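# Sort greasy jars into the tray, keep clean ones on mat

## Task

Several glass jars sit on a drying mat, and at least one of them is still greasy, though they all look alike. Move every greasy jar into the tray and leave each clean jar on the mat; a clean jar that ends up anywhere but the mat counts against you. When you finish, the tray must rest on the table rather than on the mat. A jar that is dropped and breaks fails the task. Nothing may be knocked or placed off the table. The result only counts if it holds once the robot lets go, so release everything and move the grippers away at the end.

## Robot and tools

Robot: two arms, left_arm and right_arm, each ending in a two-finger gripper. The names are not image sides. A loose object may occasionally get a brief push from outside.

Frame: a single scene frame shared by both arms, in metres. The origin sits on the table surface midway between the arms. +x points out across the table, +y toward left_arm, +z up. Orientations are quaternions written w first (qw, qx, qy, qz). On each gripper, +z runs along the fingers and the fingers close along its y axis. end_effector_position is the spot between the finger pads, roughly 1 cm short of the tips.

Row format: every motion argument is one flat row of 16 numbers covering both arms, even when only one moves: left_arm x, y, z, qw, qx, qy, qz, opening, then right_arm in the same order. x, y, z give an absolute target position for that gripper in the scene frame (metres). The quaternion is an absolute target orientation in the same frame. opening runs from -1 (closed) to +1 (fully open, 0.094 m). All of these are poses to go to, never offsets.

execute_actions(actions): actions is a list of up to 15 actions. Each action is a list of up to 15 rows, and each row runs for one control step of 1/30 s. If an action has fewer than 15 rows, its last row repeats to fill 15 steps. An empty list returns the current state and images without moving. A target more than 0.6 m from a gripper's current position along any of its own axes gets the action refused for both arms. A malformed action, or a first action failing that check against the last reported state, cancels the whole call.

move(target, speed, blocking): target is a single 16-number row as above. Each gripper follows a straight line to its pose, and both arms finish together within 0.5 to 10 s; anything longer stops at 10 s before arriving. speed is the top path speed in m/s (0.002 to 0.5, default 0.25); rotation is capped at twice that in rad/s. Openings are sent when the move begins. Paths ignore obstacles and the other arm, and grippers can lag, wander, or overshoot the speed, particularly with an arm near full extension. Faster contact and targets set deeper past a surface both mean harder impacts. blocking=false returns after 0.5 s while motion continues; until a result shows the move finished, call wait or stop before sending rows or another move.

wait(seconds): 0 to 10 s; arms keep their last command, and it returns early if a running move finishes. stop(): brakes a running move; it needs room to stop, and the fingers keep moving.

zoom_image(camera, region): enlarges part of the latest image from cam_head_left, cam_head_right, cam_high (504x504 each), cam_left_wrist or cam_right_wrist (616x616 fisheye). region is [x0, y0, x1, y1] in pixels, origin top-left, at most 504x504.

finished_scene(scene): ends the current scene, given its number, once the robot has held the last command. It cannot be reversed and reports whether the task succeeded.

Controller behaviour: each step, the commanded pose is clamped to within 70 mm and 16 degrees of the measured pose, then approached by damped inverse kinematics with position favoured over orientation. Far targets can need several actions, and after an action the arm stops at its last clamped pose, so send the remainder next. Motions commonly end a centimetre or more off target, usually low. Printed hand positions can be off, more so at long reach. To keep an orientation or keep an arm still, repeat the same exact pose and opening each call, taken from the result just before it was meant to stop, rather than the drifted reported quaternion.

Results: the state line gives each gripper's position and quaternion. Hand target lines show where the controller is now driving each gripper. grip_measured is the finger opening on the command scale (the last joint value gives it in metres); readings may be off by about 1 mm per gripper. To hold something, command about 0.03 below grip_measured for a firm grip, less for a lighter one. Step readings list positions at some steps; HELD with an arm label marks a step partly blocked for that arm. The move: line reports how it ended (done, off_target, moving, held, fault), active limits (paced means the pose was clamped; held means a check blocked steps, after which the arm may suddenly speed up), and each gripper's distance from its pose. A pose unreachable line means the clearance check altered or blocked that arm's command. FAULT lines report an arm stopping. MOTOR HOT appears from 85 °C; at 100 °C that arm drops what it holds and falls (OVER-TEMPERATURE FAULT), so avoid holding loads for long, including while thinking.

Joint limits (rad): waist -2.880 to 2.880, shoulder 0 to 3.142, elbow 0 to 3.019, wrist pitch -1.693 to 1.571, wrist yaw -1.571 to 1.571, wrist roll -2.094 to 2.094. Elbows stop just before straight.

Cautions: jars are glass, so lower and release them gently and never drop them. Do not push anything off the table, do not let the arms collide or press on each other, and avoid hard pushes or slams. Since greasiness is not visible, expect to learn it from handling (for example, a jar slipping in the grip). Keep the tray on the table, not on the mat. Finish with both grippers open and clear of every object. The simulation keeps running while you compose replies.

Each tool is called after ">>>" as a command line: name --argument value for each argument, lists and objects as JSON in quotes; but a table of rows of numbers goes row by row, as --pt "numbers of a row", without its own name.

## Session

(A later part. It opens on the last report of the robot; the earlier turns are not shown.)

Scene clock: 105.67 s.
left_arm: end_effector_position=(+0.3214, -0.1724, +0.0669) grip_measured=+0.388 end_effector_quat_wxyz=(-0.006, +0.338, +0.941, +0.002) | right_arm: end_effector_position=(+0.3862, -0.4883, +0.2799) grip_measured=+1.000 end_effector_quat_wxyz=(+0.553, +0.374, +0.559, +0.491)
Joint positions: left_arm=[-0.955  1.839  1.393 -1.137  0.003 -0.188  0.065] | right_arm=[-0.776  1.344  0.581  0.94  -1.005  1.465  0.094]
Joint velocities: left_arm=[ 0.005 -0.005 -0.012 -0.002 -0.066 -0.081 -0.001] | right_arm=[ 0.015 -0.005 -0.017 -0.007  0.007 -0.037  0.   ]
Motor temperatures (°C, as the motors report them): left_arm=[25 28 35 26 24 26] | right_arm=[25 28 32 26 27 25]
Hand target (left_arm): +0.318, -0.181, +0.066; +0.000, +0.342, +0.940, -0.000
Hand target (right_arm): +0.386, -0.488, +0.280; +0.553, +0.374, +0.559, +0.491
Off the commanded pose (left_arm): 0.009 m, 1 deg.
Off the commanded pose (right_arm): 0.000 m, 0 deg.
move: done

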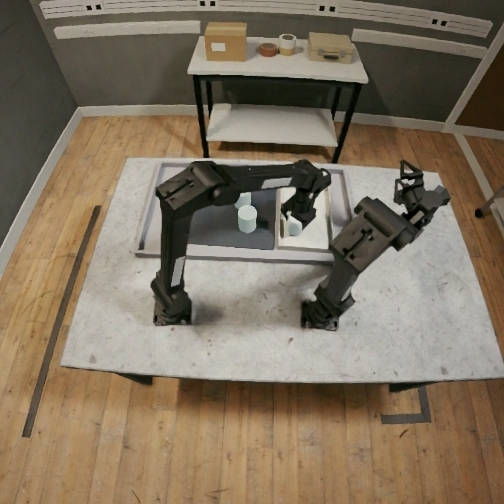

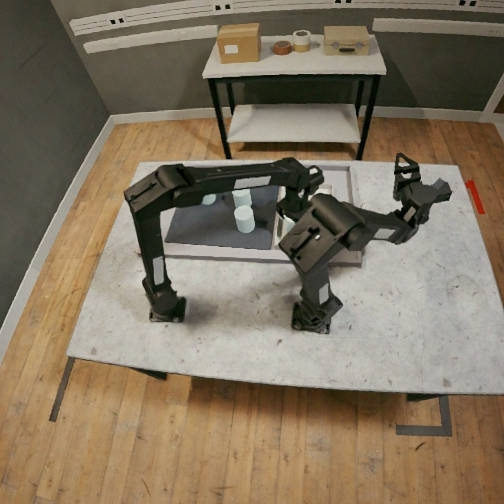

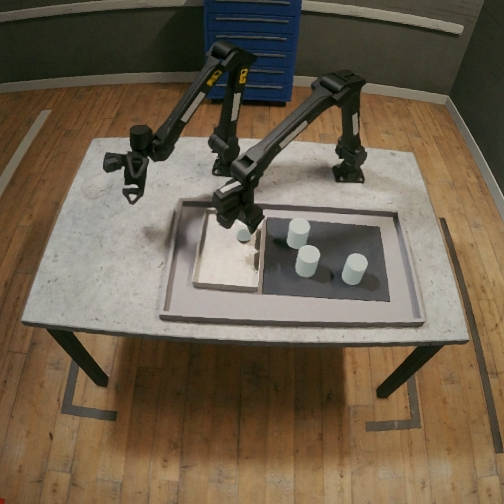

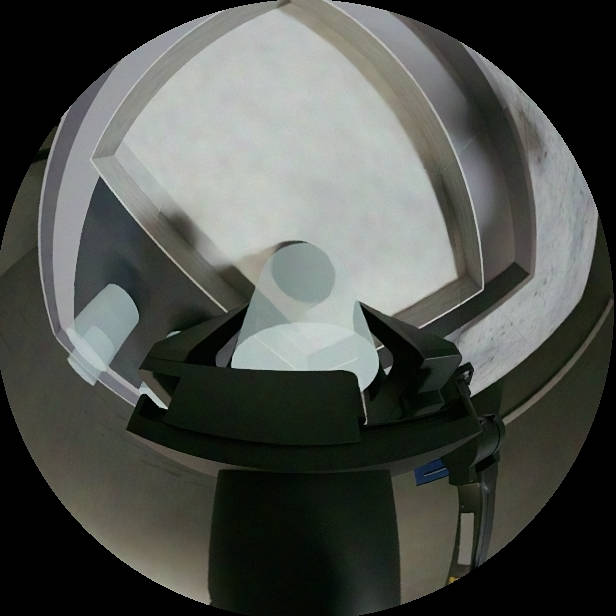

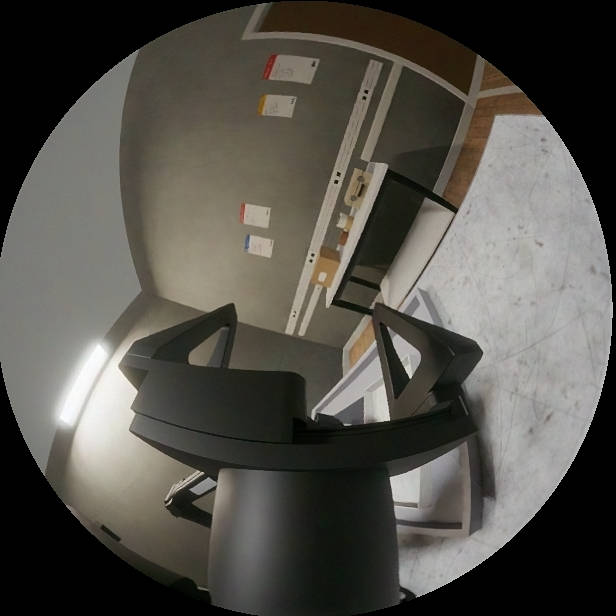

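>>> move --target '[0.317,-0.18,0.051,0,0.342,0.94,0,0.36,0.3862,-0.4883,0.2799,0.553,0.374,0.559,0.491,1]' --speed 0.018

Scene clock: 106.97 s.
left_arm: end_effector_position=(+0.3207, -0.1715, +0.0534) grip_measured=+0.388 end_effector_quat_wxyz=(-0.005, +0.337, +0.941, +0.001) | right_arm: end_effector_position=(+0.3862, -0.4883, +0.2799) grip_measured=+1.000 end_effector_quat_wxyz=(+0.553, +0.374, +0.559, +0.491)
Joint positions: left_arm=[-0.955  1.85   1.37  -1.1    0.003 -0.189  0.065] | right_arm=[-0.776  1.344  0.581  0.94  -1.005  1.465  0.094]
Joint velocities: left_arm=[ 0.005 -0.015 -0.017  0.012  0.037 -0.081 -0.   ] | right_arm=[ 0.005  0.005 -0.017 -0.012  0.007 -0.007  0.   ]
Motor temperatures (°C, as the motors report them): left_arm=[25 28 34 26 24 26] | right_arm=[25 28 32 26 27 25]
Hand target (left_arm): +0.317, -0.180, +0.051; -0.000, +0.342, +0.940, +0.000
Hand target (right_arm): +0.386, -0.488, +0.280; +0.553, +0.374, +0.559, +0.491
Off the commanded pose (left_arm): 0.010 m, 1 deg.
Off the commanded pose (right_arm): 0.000 m, 0 deg.
move: done

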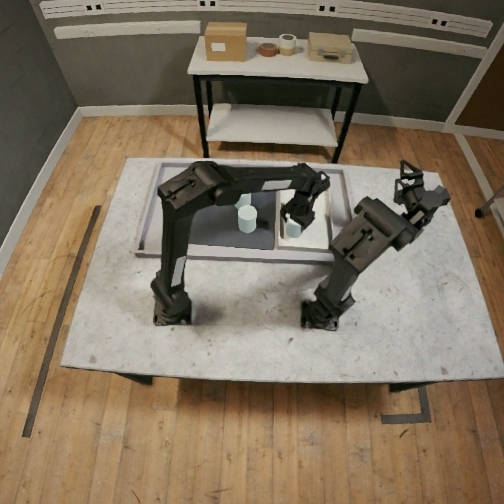

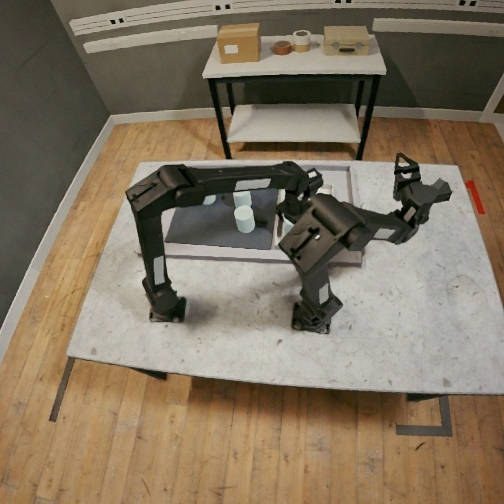

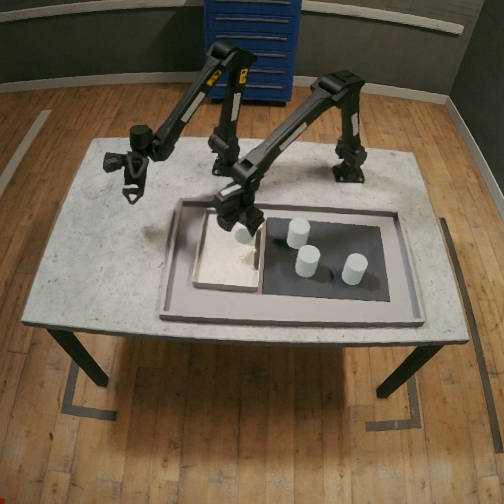

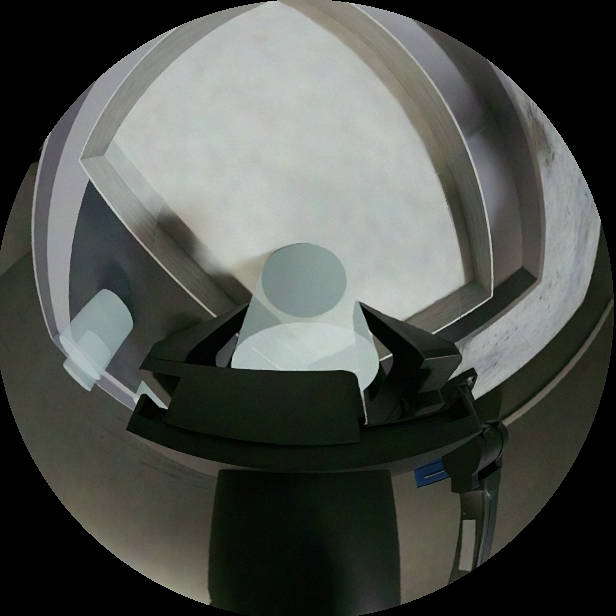

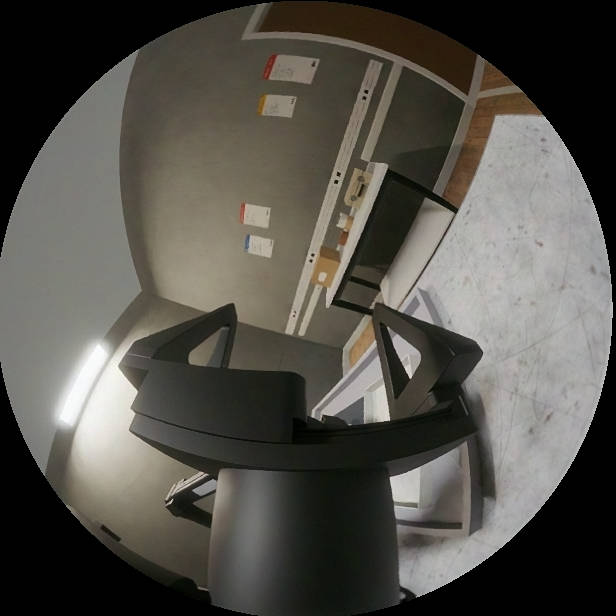

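>>> execute_actions --actions '[[[0.317,-0.18,0.051,0,0.342,0.94,0,0.375,0.3862,-0.4883,0.2799,0.553,0.374,0.559,0.491,1],[0.317,-0.18,0.051,0,0.342,0.94,0,0.39,0.3862,-0.4883,0.2799,0.553,0.374,0.559,0.491,1],[0.317,-0.18,0.051,0,0.342,0.94,0,0.40,0.3862,-0.4883,0.2799,0.553,0.374,0.559,0.491,1],[0.317,-0.18,0.051,0,0.342,0.94,0,0.41,0.3862,-0.4883,0.2799,0.553,0.374,0.559,0.491,1],[0.317,-0.18,0.051,0,0.342,0.94,0,0.415,0.3862,-0.4883,0.2799,0.553,0.374,0.559,0.491,1],[0.317,-0.18,0.051,0,0.342,0.94,0,0.42,0.3862,-0.4883,0.2799,0.553,0.374,0.559,0.491,1],[0.317,-0.18,0.051,0,0.342,0.94,0,0.43,0.3862,-0.4883,0.2799,0.553,0.374,0.559,0.491,1],[0.317,-0.18,0.051,0,0.342,0.94,0,0.46,0.3862,-0.4883,0.2799,0.553,0.374,0.559,0.491,1],[0.317,-0.18,0.051,0,0.342,0.94,0,0.55,0.3862,-0.4883,0.2799,0.553,0.374,0.559,0.491,1],[0.317,-0.18,0.051,0,0.342,0.94,0,0.65,0.3862,-0.4883,0.2799,0.553,0.374,0.559,0.491,1],[0.317,-0.18,0.051,0,0.342,0.94,0,0.75,0.3862,-0.4883,0.2799,0.553,0.374,0.559,0.491,1]]]'

>>> move --target '[0.328,-0.19,0.17,0,0.342,0.94,0,0.75,0.3862,-0.4883,0.2799,0.553,0.374,0.559,0.491,1]' --speed 0.13

Scene clock: 107.70 s.
left_arm: end_effector_position=(+0.3206, -0.1718, +0.0534) grip_measured=+0.748 end_effector_quat_wxyz=(-0.005, +0.337, +0.941, +0.001) | right_arm: end_effector_position=(+0.3862, -0.4883, +0.2799) grip_measured=+1.000 end_effector_quat_wxyz=(+0.553, +0.374, +0.559, +0.491)
Joint positions: left_arm=[-0.956  1.85   1.37  -1.099  0.003 -0.189  0.082] | right_arm=[-0.776  1.344  0.581  0.94  -1.005  1.465  0.094]
Joint velocities: left_arm=[ 0.005  0.005  0.002  0.002  0.022 -0.037  0.   ] | right_arm=[-0.005  0.005 -0.002  0.012 -0.037  0.022  0.   ]
Motor temperatures (°C, as the motors report them): left_arm=[25 28 34 26 24 26] | right_arm=[25 28 32 26 27 25]
Hand target (left_arm): +0.317, -0.180, +0.051; -0.000, +0.342, +0.940, -0.000
Hand target (right_arm): +0.386, -0.488, +0.280; +0.553, +0.374, +0.559, +0.491
Off the commanded pose (left_arm): 0.009 m, 1 deg.
Off the commanded pose (right_arm): 0.000 m, 0 deg.
Step readings (end_effector_position):
0: left_arm (+0.3207, -0.1716, +0.0534) | right_arm (+0.3862, -0.4883, +0.2799)
1: left_arm (+0.3207, -0.1716, +0.0534) | right_arm (+0.3862, -0.4883, +0.2799)
2: left_arm (+0.3207, -0.1716, +0.0534) | right_arm (+0.3862, -0.4883, +0.2799)
4: left_arm (+0.3207, -0.1716, +0.0534) | right_arm (+0.3862, -0.4883, +0.2799)
8: left_arm (+0.3206, -0.1718, +0.0534) | right_arm (+0.3862, -0.4883, +0.2799)
15: end_effector_position above

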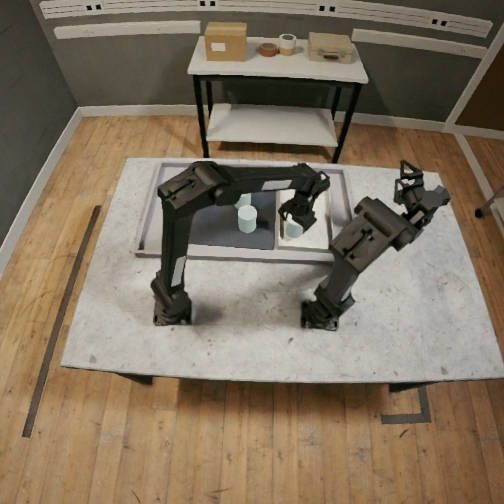

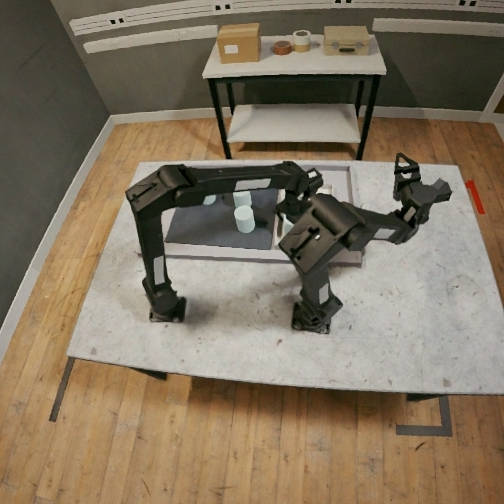

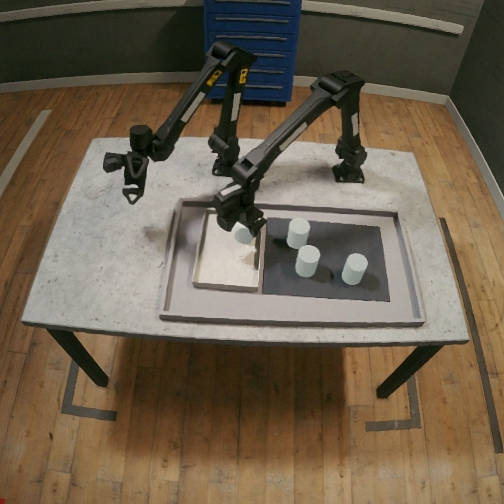

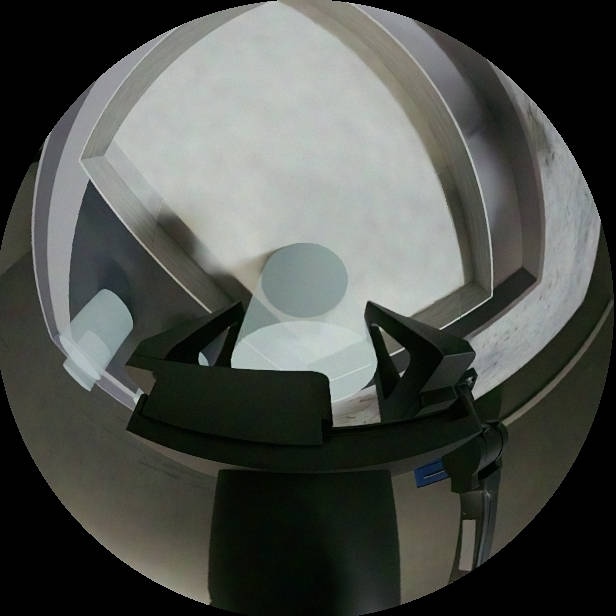

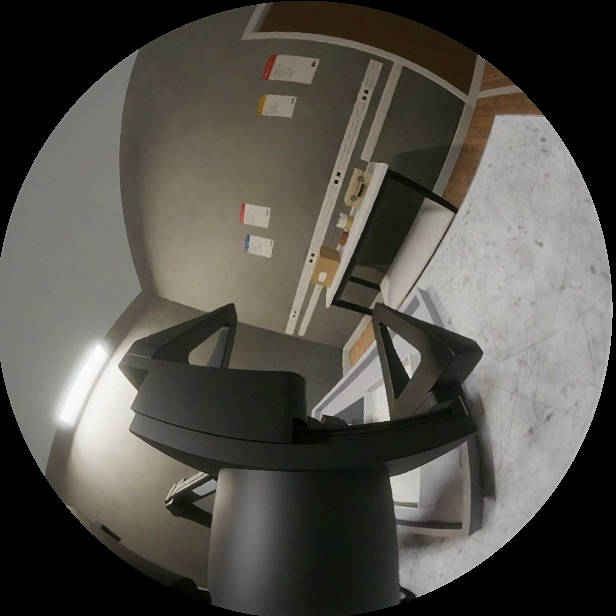

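Scene clock: 108.97 s.
left_arm: end_effector_position=(+0.3223, -0.1738, +0.1404) grip_measured=+0.748 end_effector_quat_wxyz=(-0.027, +0.337, +0.941, +0.014) | right_arm: end_effector_position=(+0.3862, -0.4883, +0.2799) grip_measured=+1.000 end_effector_quat_wxyz=(+0.553, +0.374, +0.559, +0.491)
Joint positions: left_arm=[-0.956  1.806  1.549 -1.375  0.003 -0.189  0.082] | right_arm=[-0.776  1.344  0.581  0.94  -1.005  1.465  0.094]
Joint velocities: left_arm=[ 0.005  0.005 -0.022  0.007 -0.037 -0.007  0.001] | right_arm=[ 0.005  0.005  0.012 -0.017 -0.007 -0.066  0.   ]
Motor temperatures (°C, as the motors report them): left_arm=[25 29 35 26 24 26] | right_arm=[25 28 32 26 27 25]
Hand target (left_arm): +0.325, -0.187, +0.171; -0.000, +0.342, +0.940, -0.000
Hand target (right_arm): +0.386, -0.488, +0.280; +0.553, +0.374, +0.559, +0.491
Off the commanded pose (left_arm): 0.034 m, 4 deg.
Off the commanded pose (right_arm): 0.000 m, 0 deg.
move: off_target (left_arm)

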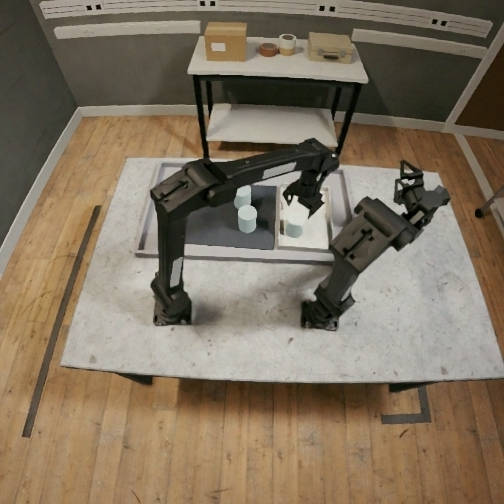

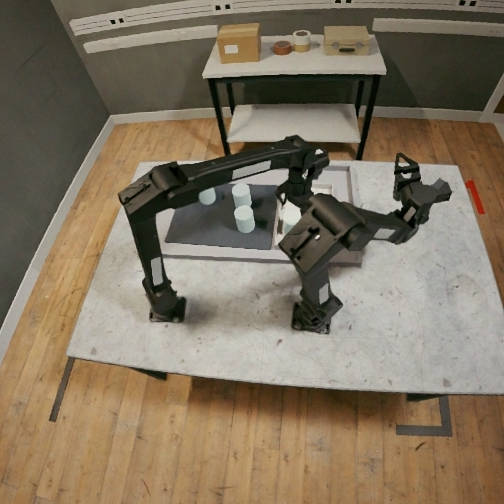

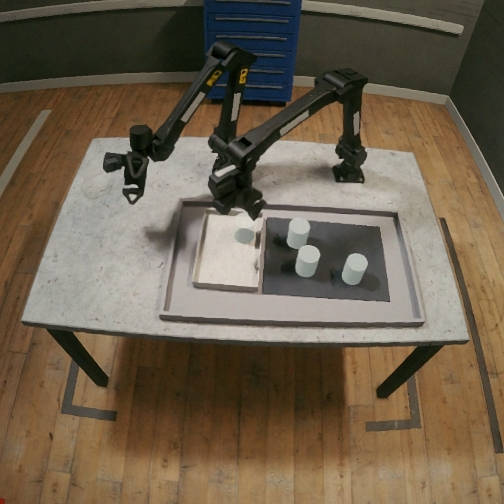

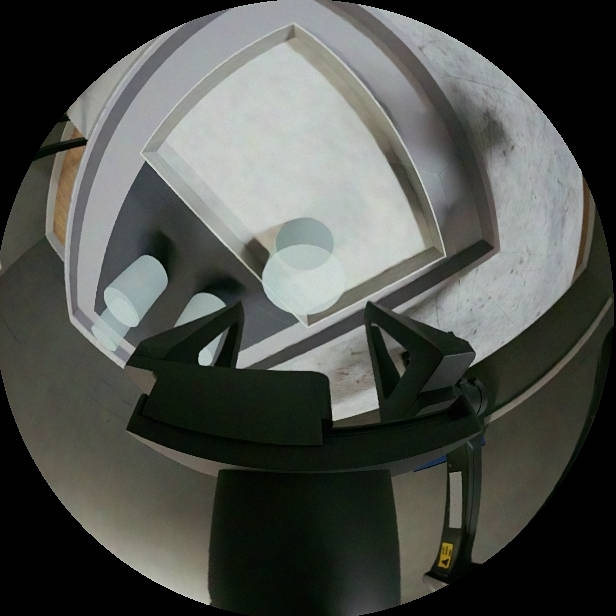

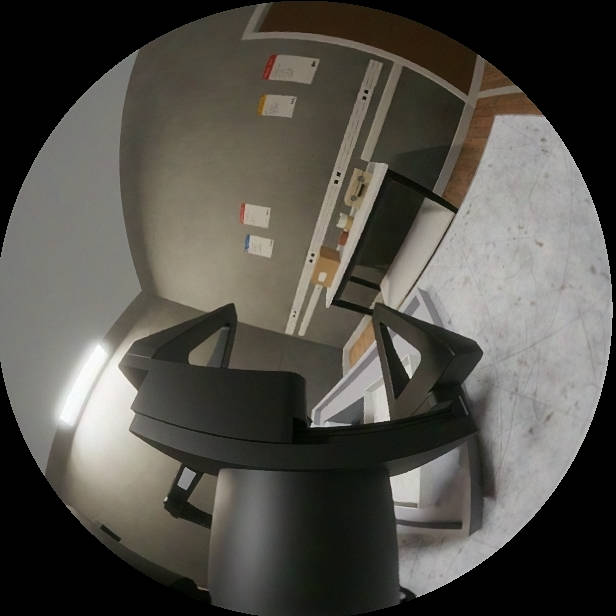

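>>> move --target '[0.478,0.186,0.17,0,0,1,0,1,0.3862,-0.4883,0.2799,0.553,0.374,0.559,0.491,1]' --speed 0.25

>>> move --target '[0.471,0.186,0.106,0,0,1,0,1,0.3862,-0.4883,0.2799,0.553,0.374,0.559,0.491,1]' --speed 0.08

Scene clock: 111.07 s.
left_arm: end_effector_position=(+0.4634, +0.1896, +0.1546) grip_measured=+1.000 end_effector_quat_wxyz=(-0.017, -0.006, +1.000, +0.006) | right_arm: end_effector_position=(+0.3862, -0.4883, +0.2799) grip_measured=+1.000 end_effector_quat_wxyz=(+0.553, +0.374, +0.559, +0.491)
Joint positions: left_arm=[-0.175  1.657  1.387 -1.336 -0.009 -0.109  0.094] | right_arm=[-0.776  1.344  0.581  0.94  -1.005  1.465  0.094]
Joint velocities: left_arm=[-0.005 -0.015 -0.002  0.007  0.007  0.022  0.   ] | right_arm=[-0.005  0.005 -0.017 -0.022 -0.037  0.007  0.   ]
Motor temperatures (°C, as the motors report them): left_arm=[25 29 35 26 24 26] | right_arm=[25 28 32 26 27 25]
Hand target (left_arm): +0.479, +0.185, +0.170; +0.002, -0.000, +1.000, +0.003
Hand target (right_arm): +0.386, -0.488, +0.280; +0.553, +0.374, +0.559, +0.491
Off the commanded pose (left_arm): 0.022 m, 2 deg.
Off the commanded pose (right_arm): 0.000 m, 0 deg.
move: off_target (left_arm)

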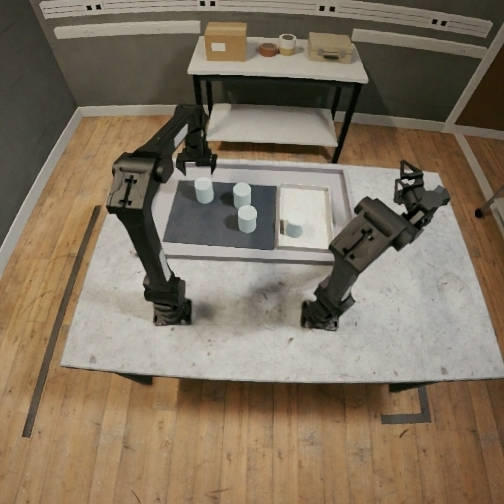

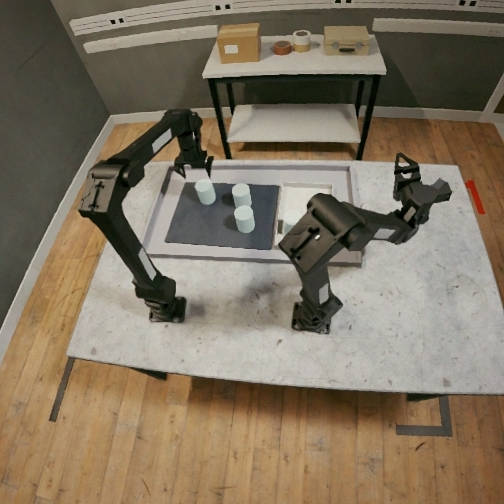

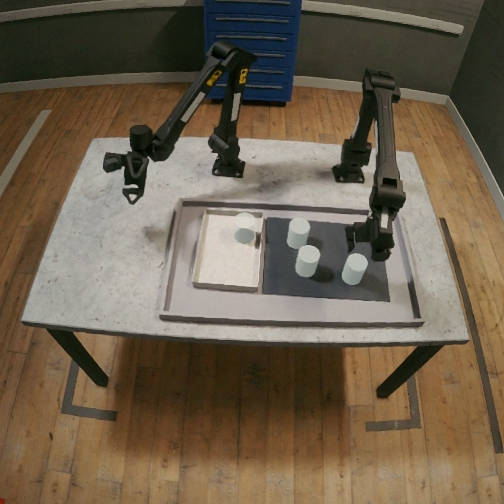

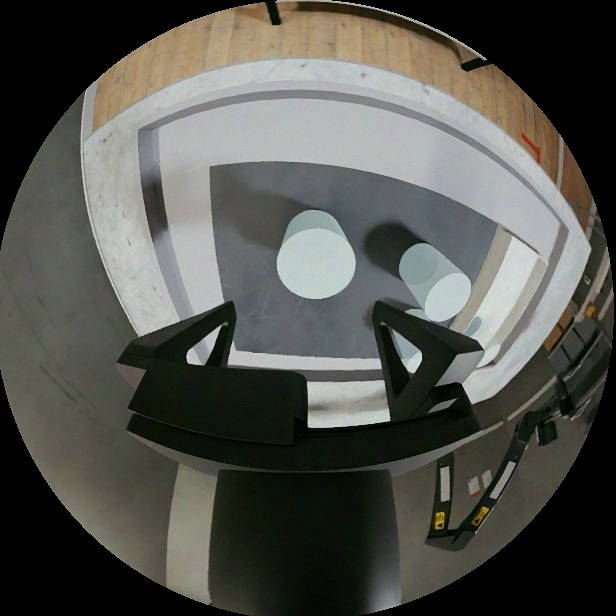

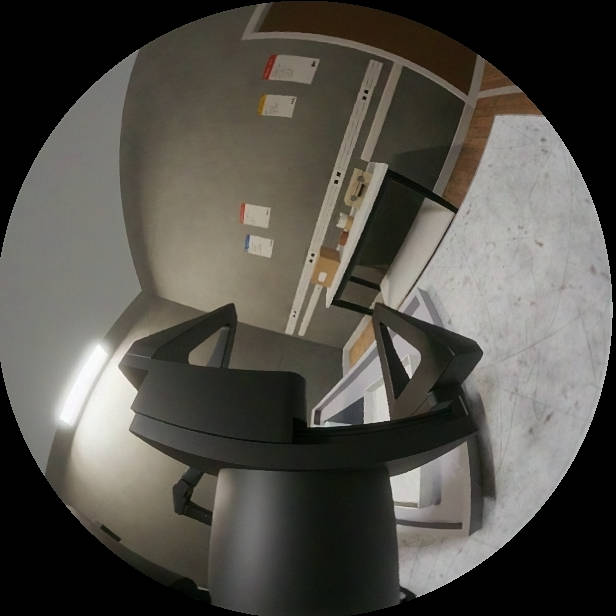

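Scene clock: 112.07 s.
left_arm: end_effector_position=(+0.4684, +0.1882, +0.1096) grip_measured=+1.000 end_effector_quat_wxyz=(-0.002, -0.005, +1.000, +0.002) | right_arm: end_effector_position=(+0.3862, -0.4883, +0.2799) grip_measured=+1.000 end_effector_quat_wxyz=(+0.553, +0.374, +0.559, +0.491)
Joint positions: left_arm=[-0.175  1.689  1.305 -1.192 -0.004 -0.106  0.094] | right_arm=[-0.776  1.344  0.581  0.94  -1.005  1.465  0.094]
Joint velocities: left_arm=[-0.005  0.015 -0.022  0.012 -0.051 -0.022  0.   ] | right_arm=[-0.005 -0.015 -0.012  0.012 -0.037 -0.037  0.   ]
Motor temperatures (°C, as the motors report them): left_arm=[25 29 34 26 24 26] | right_arm=[25 28 32 26 27 25]
Hand target (left_arm): +0.472, +0.186, +0.106; +0.000, +0.000, +1.000, +0.000
Hand target (right_arm): +0.386, -0.488, +0.280; +0.553, +0.374, +0.559, +0.491
Off the commanded pose (left_arm): 0.005 m, 1 deg.
Off the commanded pose (right_arm): 0.000 m, 0 deg.
move: done

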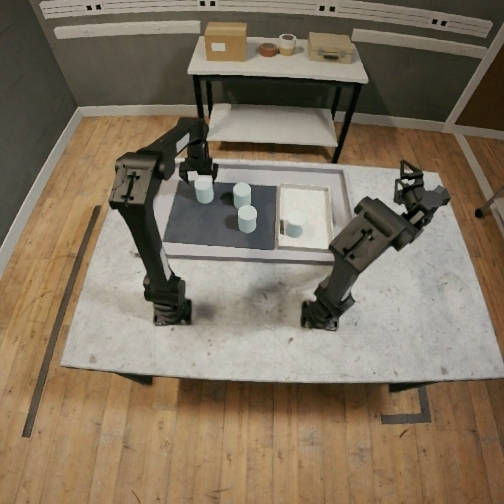

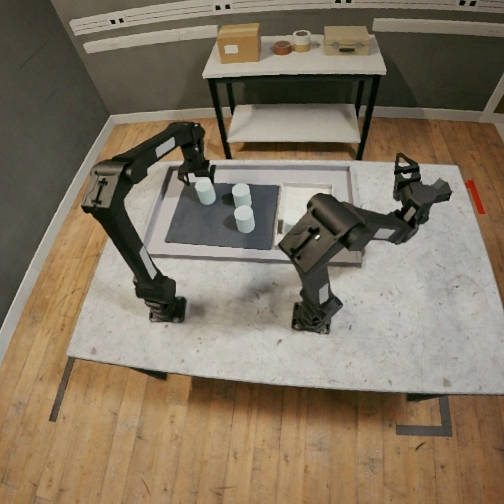

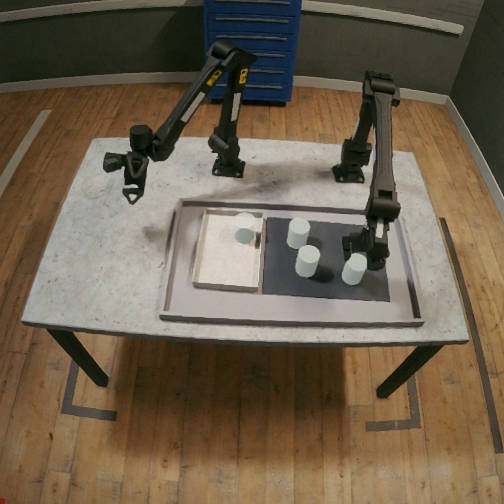

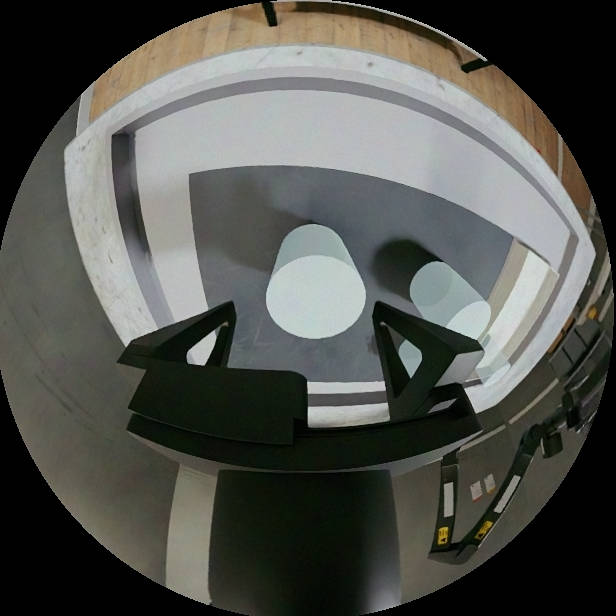

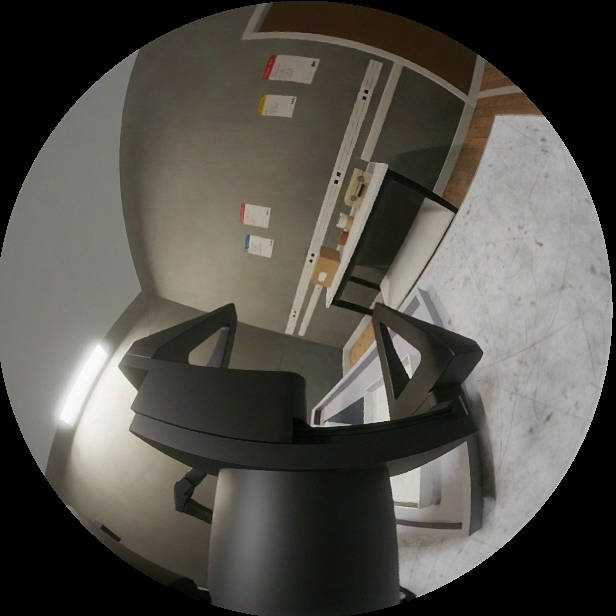

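>>> move --target '[0.471,0.172,0.104,0,0,1,0,1,0.3862,-0.4883,0.2799,0.553,0.374,0.559,0.491,1]' --speed 0.05

>>> move --target '[0.47,0.172,0.046,0,0,1,0,1,0.3862,-0.4883,0.2799,0.553,0.374,0.559,0.491,1]' --speed 0.08

Scene clock: 112.93 s.
left_arm: end_effector_position=(+0.4683, +0.1790, +0.1096) grip_measured=+1.000 end_effector_quat_wxyz=(-0.001, -0.002, +1.000, +0.001) | right_arm: end_effector_position=(+0.3862, -0.4883, +0.2799) grip_measured=+1.000 end_effector_quat_wxyz=(+0.553, +0.374, +0.559, +0.491)
Joint positions: left_arm=[-0.193  1.689  1.305 -1.188 -0.002 -0.12   0.094] | right_arm=[-0.776  1.344  0.581  0.94  -1.005  1.465  0.094]
Joint velocities: left_arm=[ 0.005 -0.015 -0.012 -0.002  0.007 -0.007  0.   ] | right_arm=[ 0.005  0.005  0.007  0.002 -0.037  0.007  0.   ]
Motor temperatures (°C, as the motors report them): left_arm=[25 29 34 26 24 26] | right_arm=[25 28 32 26 27 25]
Hand target (left_arm): +0.471, +0.172, +0.104; -0.000, +0.000, +1.000, -0.000
Hand target (right_arm): +0.386, -0.488, +0.280; +0.553, +0.374, +0.559, +0.491
Off the commanded pose (left_arm): 0.009 m, 0 deg.
Off the commanded pose (right_arm): 0.000 m, 0 deg.
move: done

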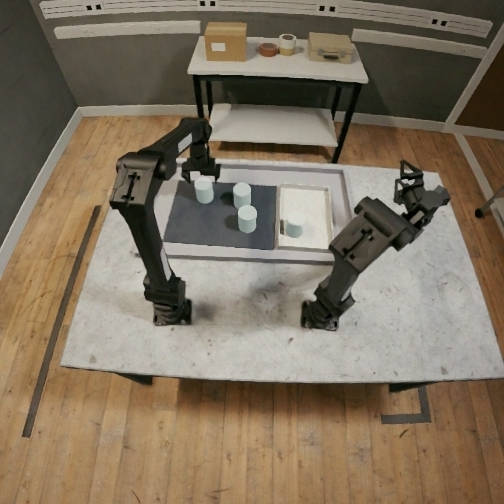

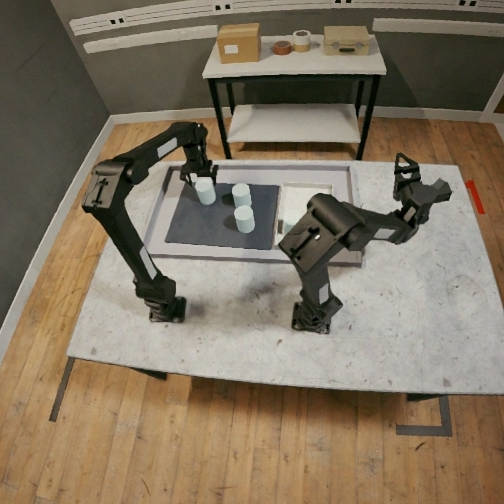

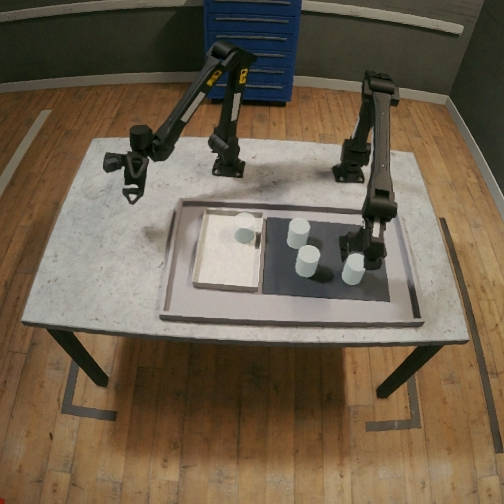

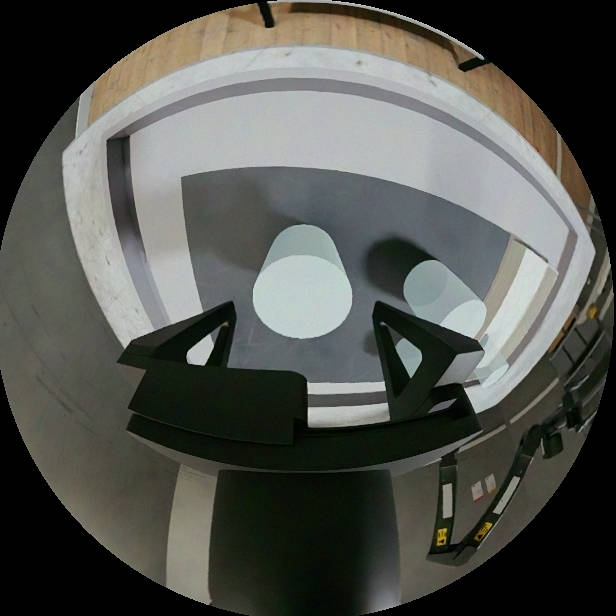

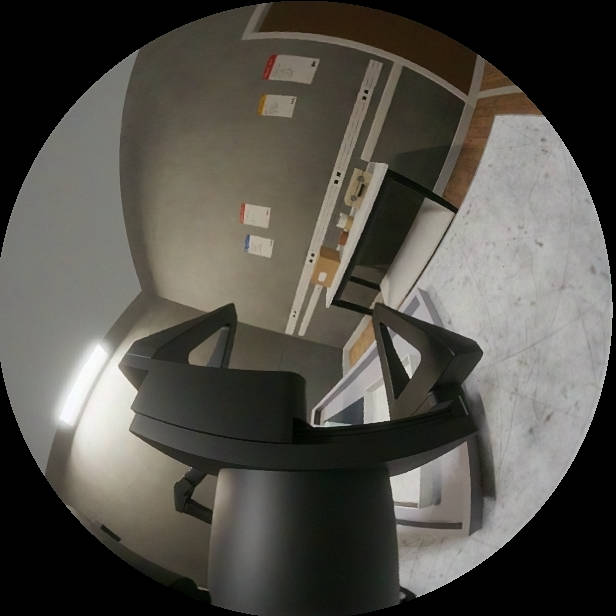

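Scene clock: 114.07 s.
left_arm: end_effector_position=(+0.4688, +0.1789, +0.0499) grip_measured=+1.000 end_effector_quat_wxyz=(-0.002, -0.003, +1.000, +0.001) | right_arm: end_effector_position=(+0.3862, -0.4883, +0.2799) grip_measured=+1.000 end_effector_quat_wxyz=(+0.553, +0.374, +0.559, +0.491)
Joint positions: left_arm=[-0.193  1.761  1.229 -1.043 -0.002 -0.121  0.094] | right_arm=[-0.776  1.344  0.581  0.94  -1.005  1.465  0.094]
Joint velocities: left_arm=[-0.005 -0.005 -0.022 -0.002 -0.051 -0.051  0.   ] | right_arm=[-0.024 -0.015 -0.002  0.002  0.022 -0.095  0.   ]
Motor temperatures (°C, as the motors report them): left_arm=[25 29 34 26 24 26] | right_arm=[25 28 32 26 27 25]
Hand target (left_arm): +0.471, +0.172, +0.046; -0.000, +0.000, +1.000, -0.000
Hand target (right_arm): +0.386, -0.488, +0.280; +0.553, +0.374, +0.559, +0.491
Off the commanded pose (left_arm): 0.008 m, 0 deg.
Off the commanded pose (right_arm): 0.000 m, 0 deg.
move: done

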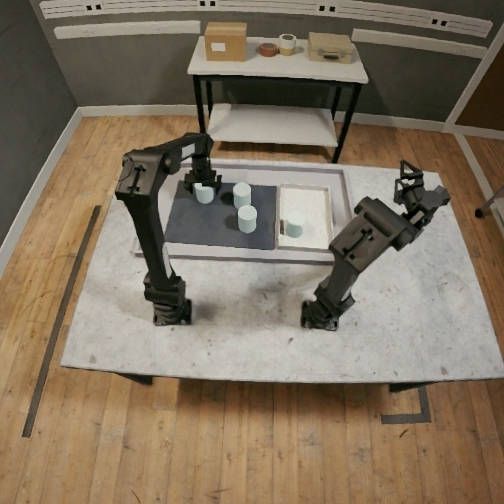

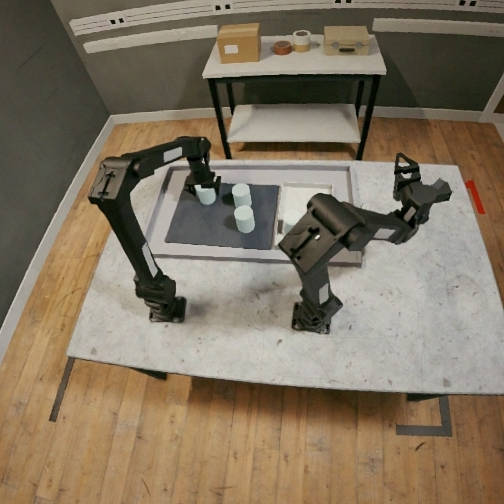

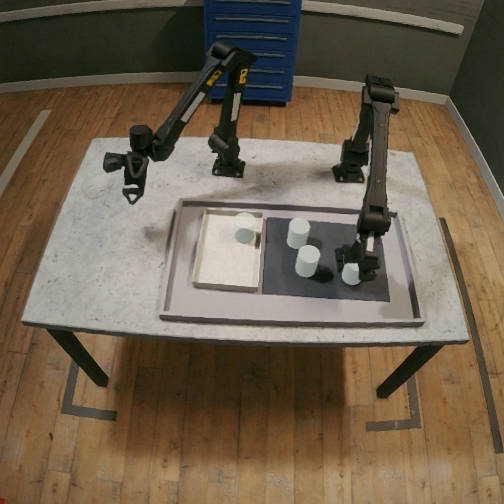

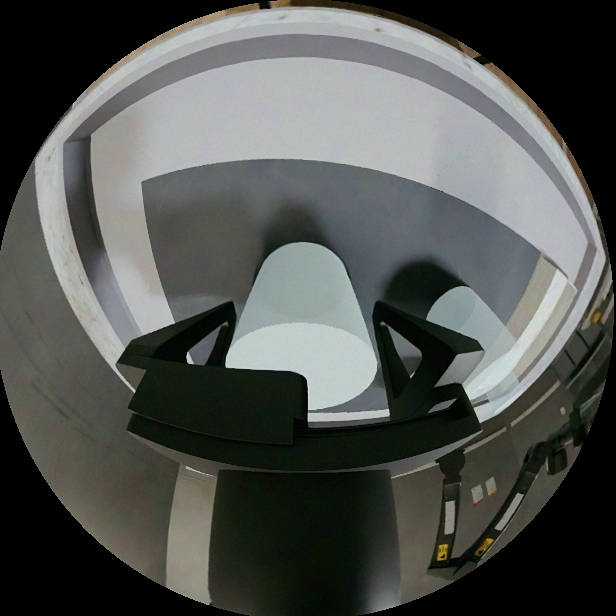

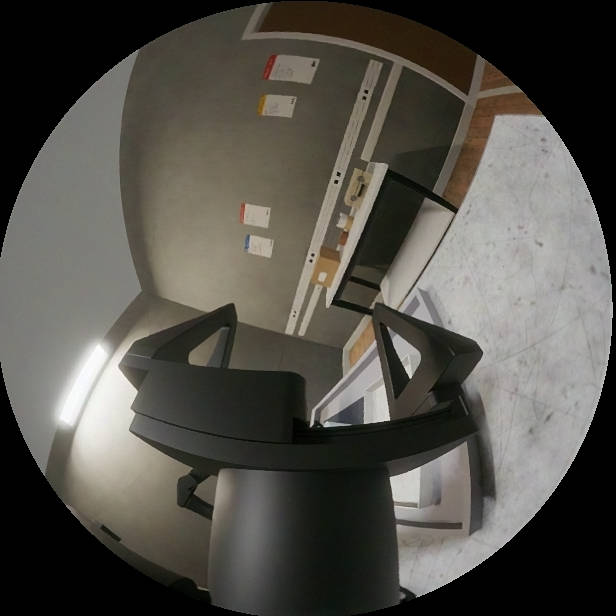

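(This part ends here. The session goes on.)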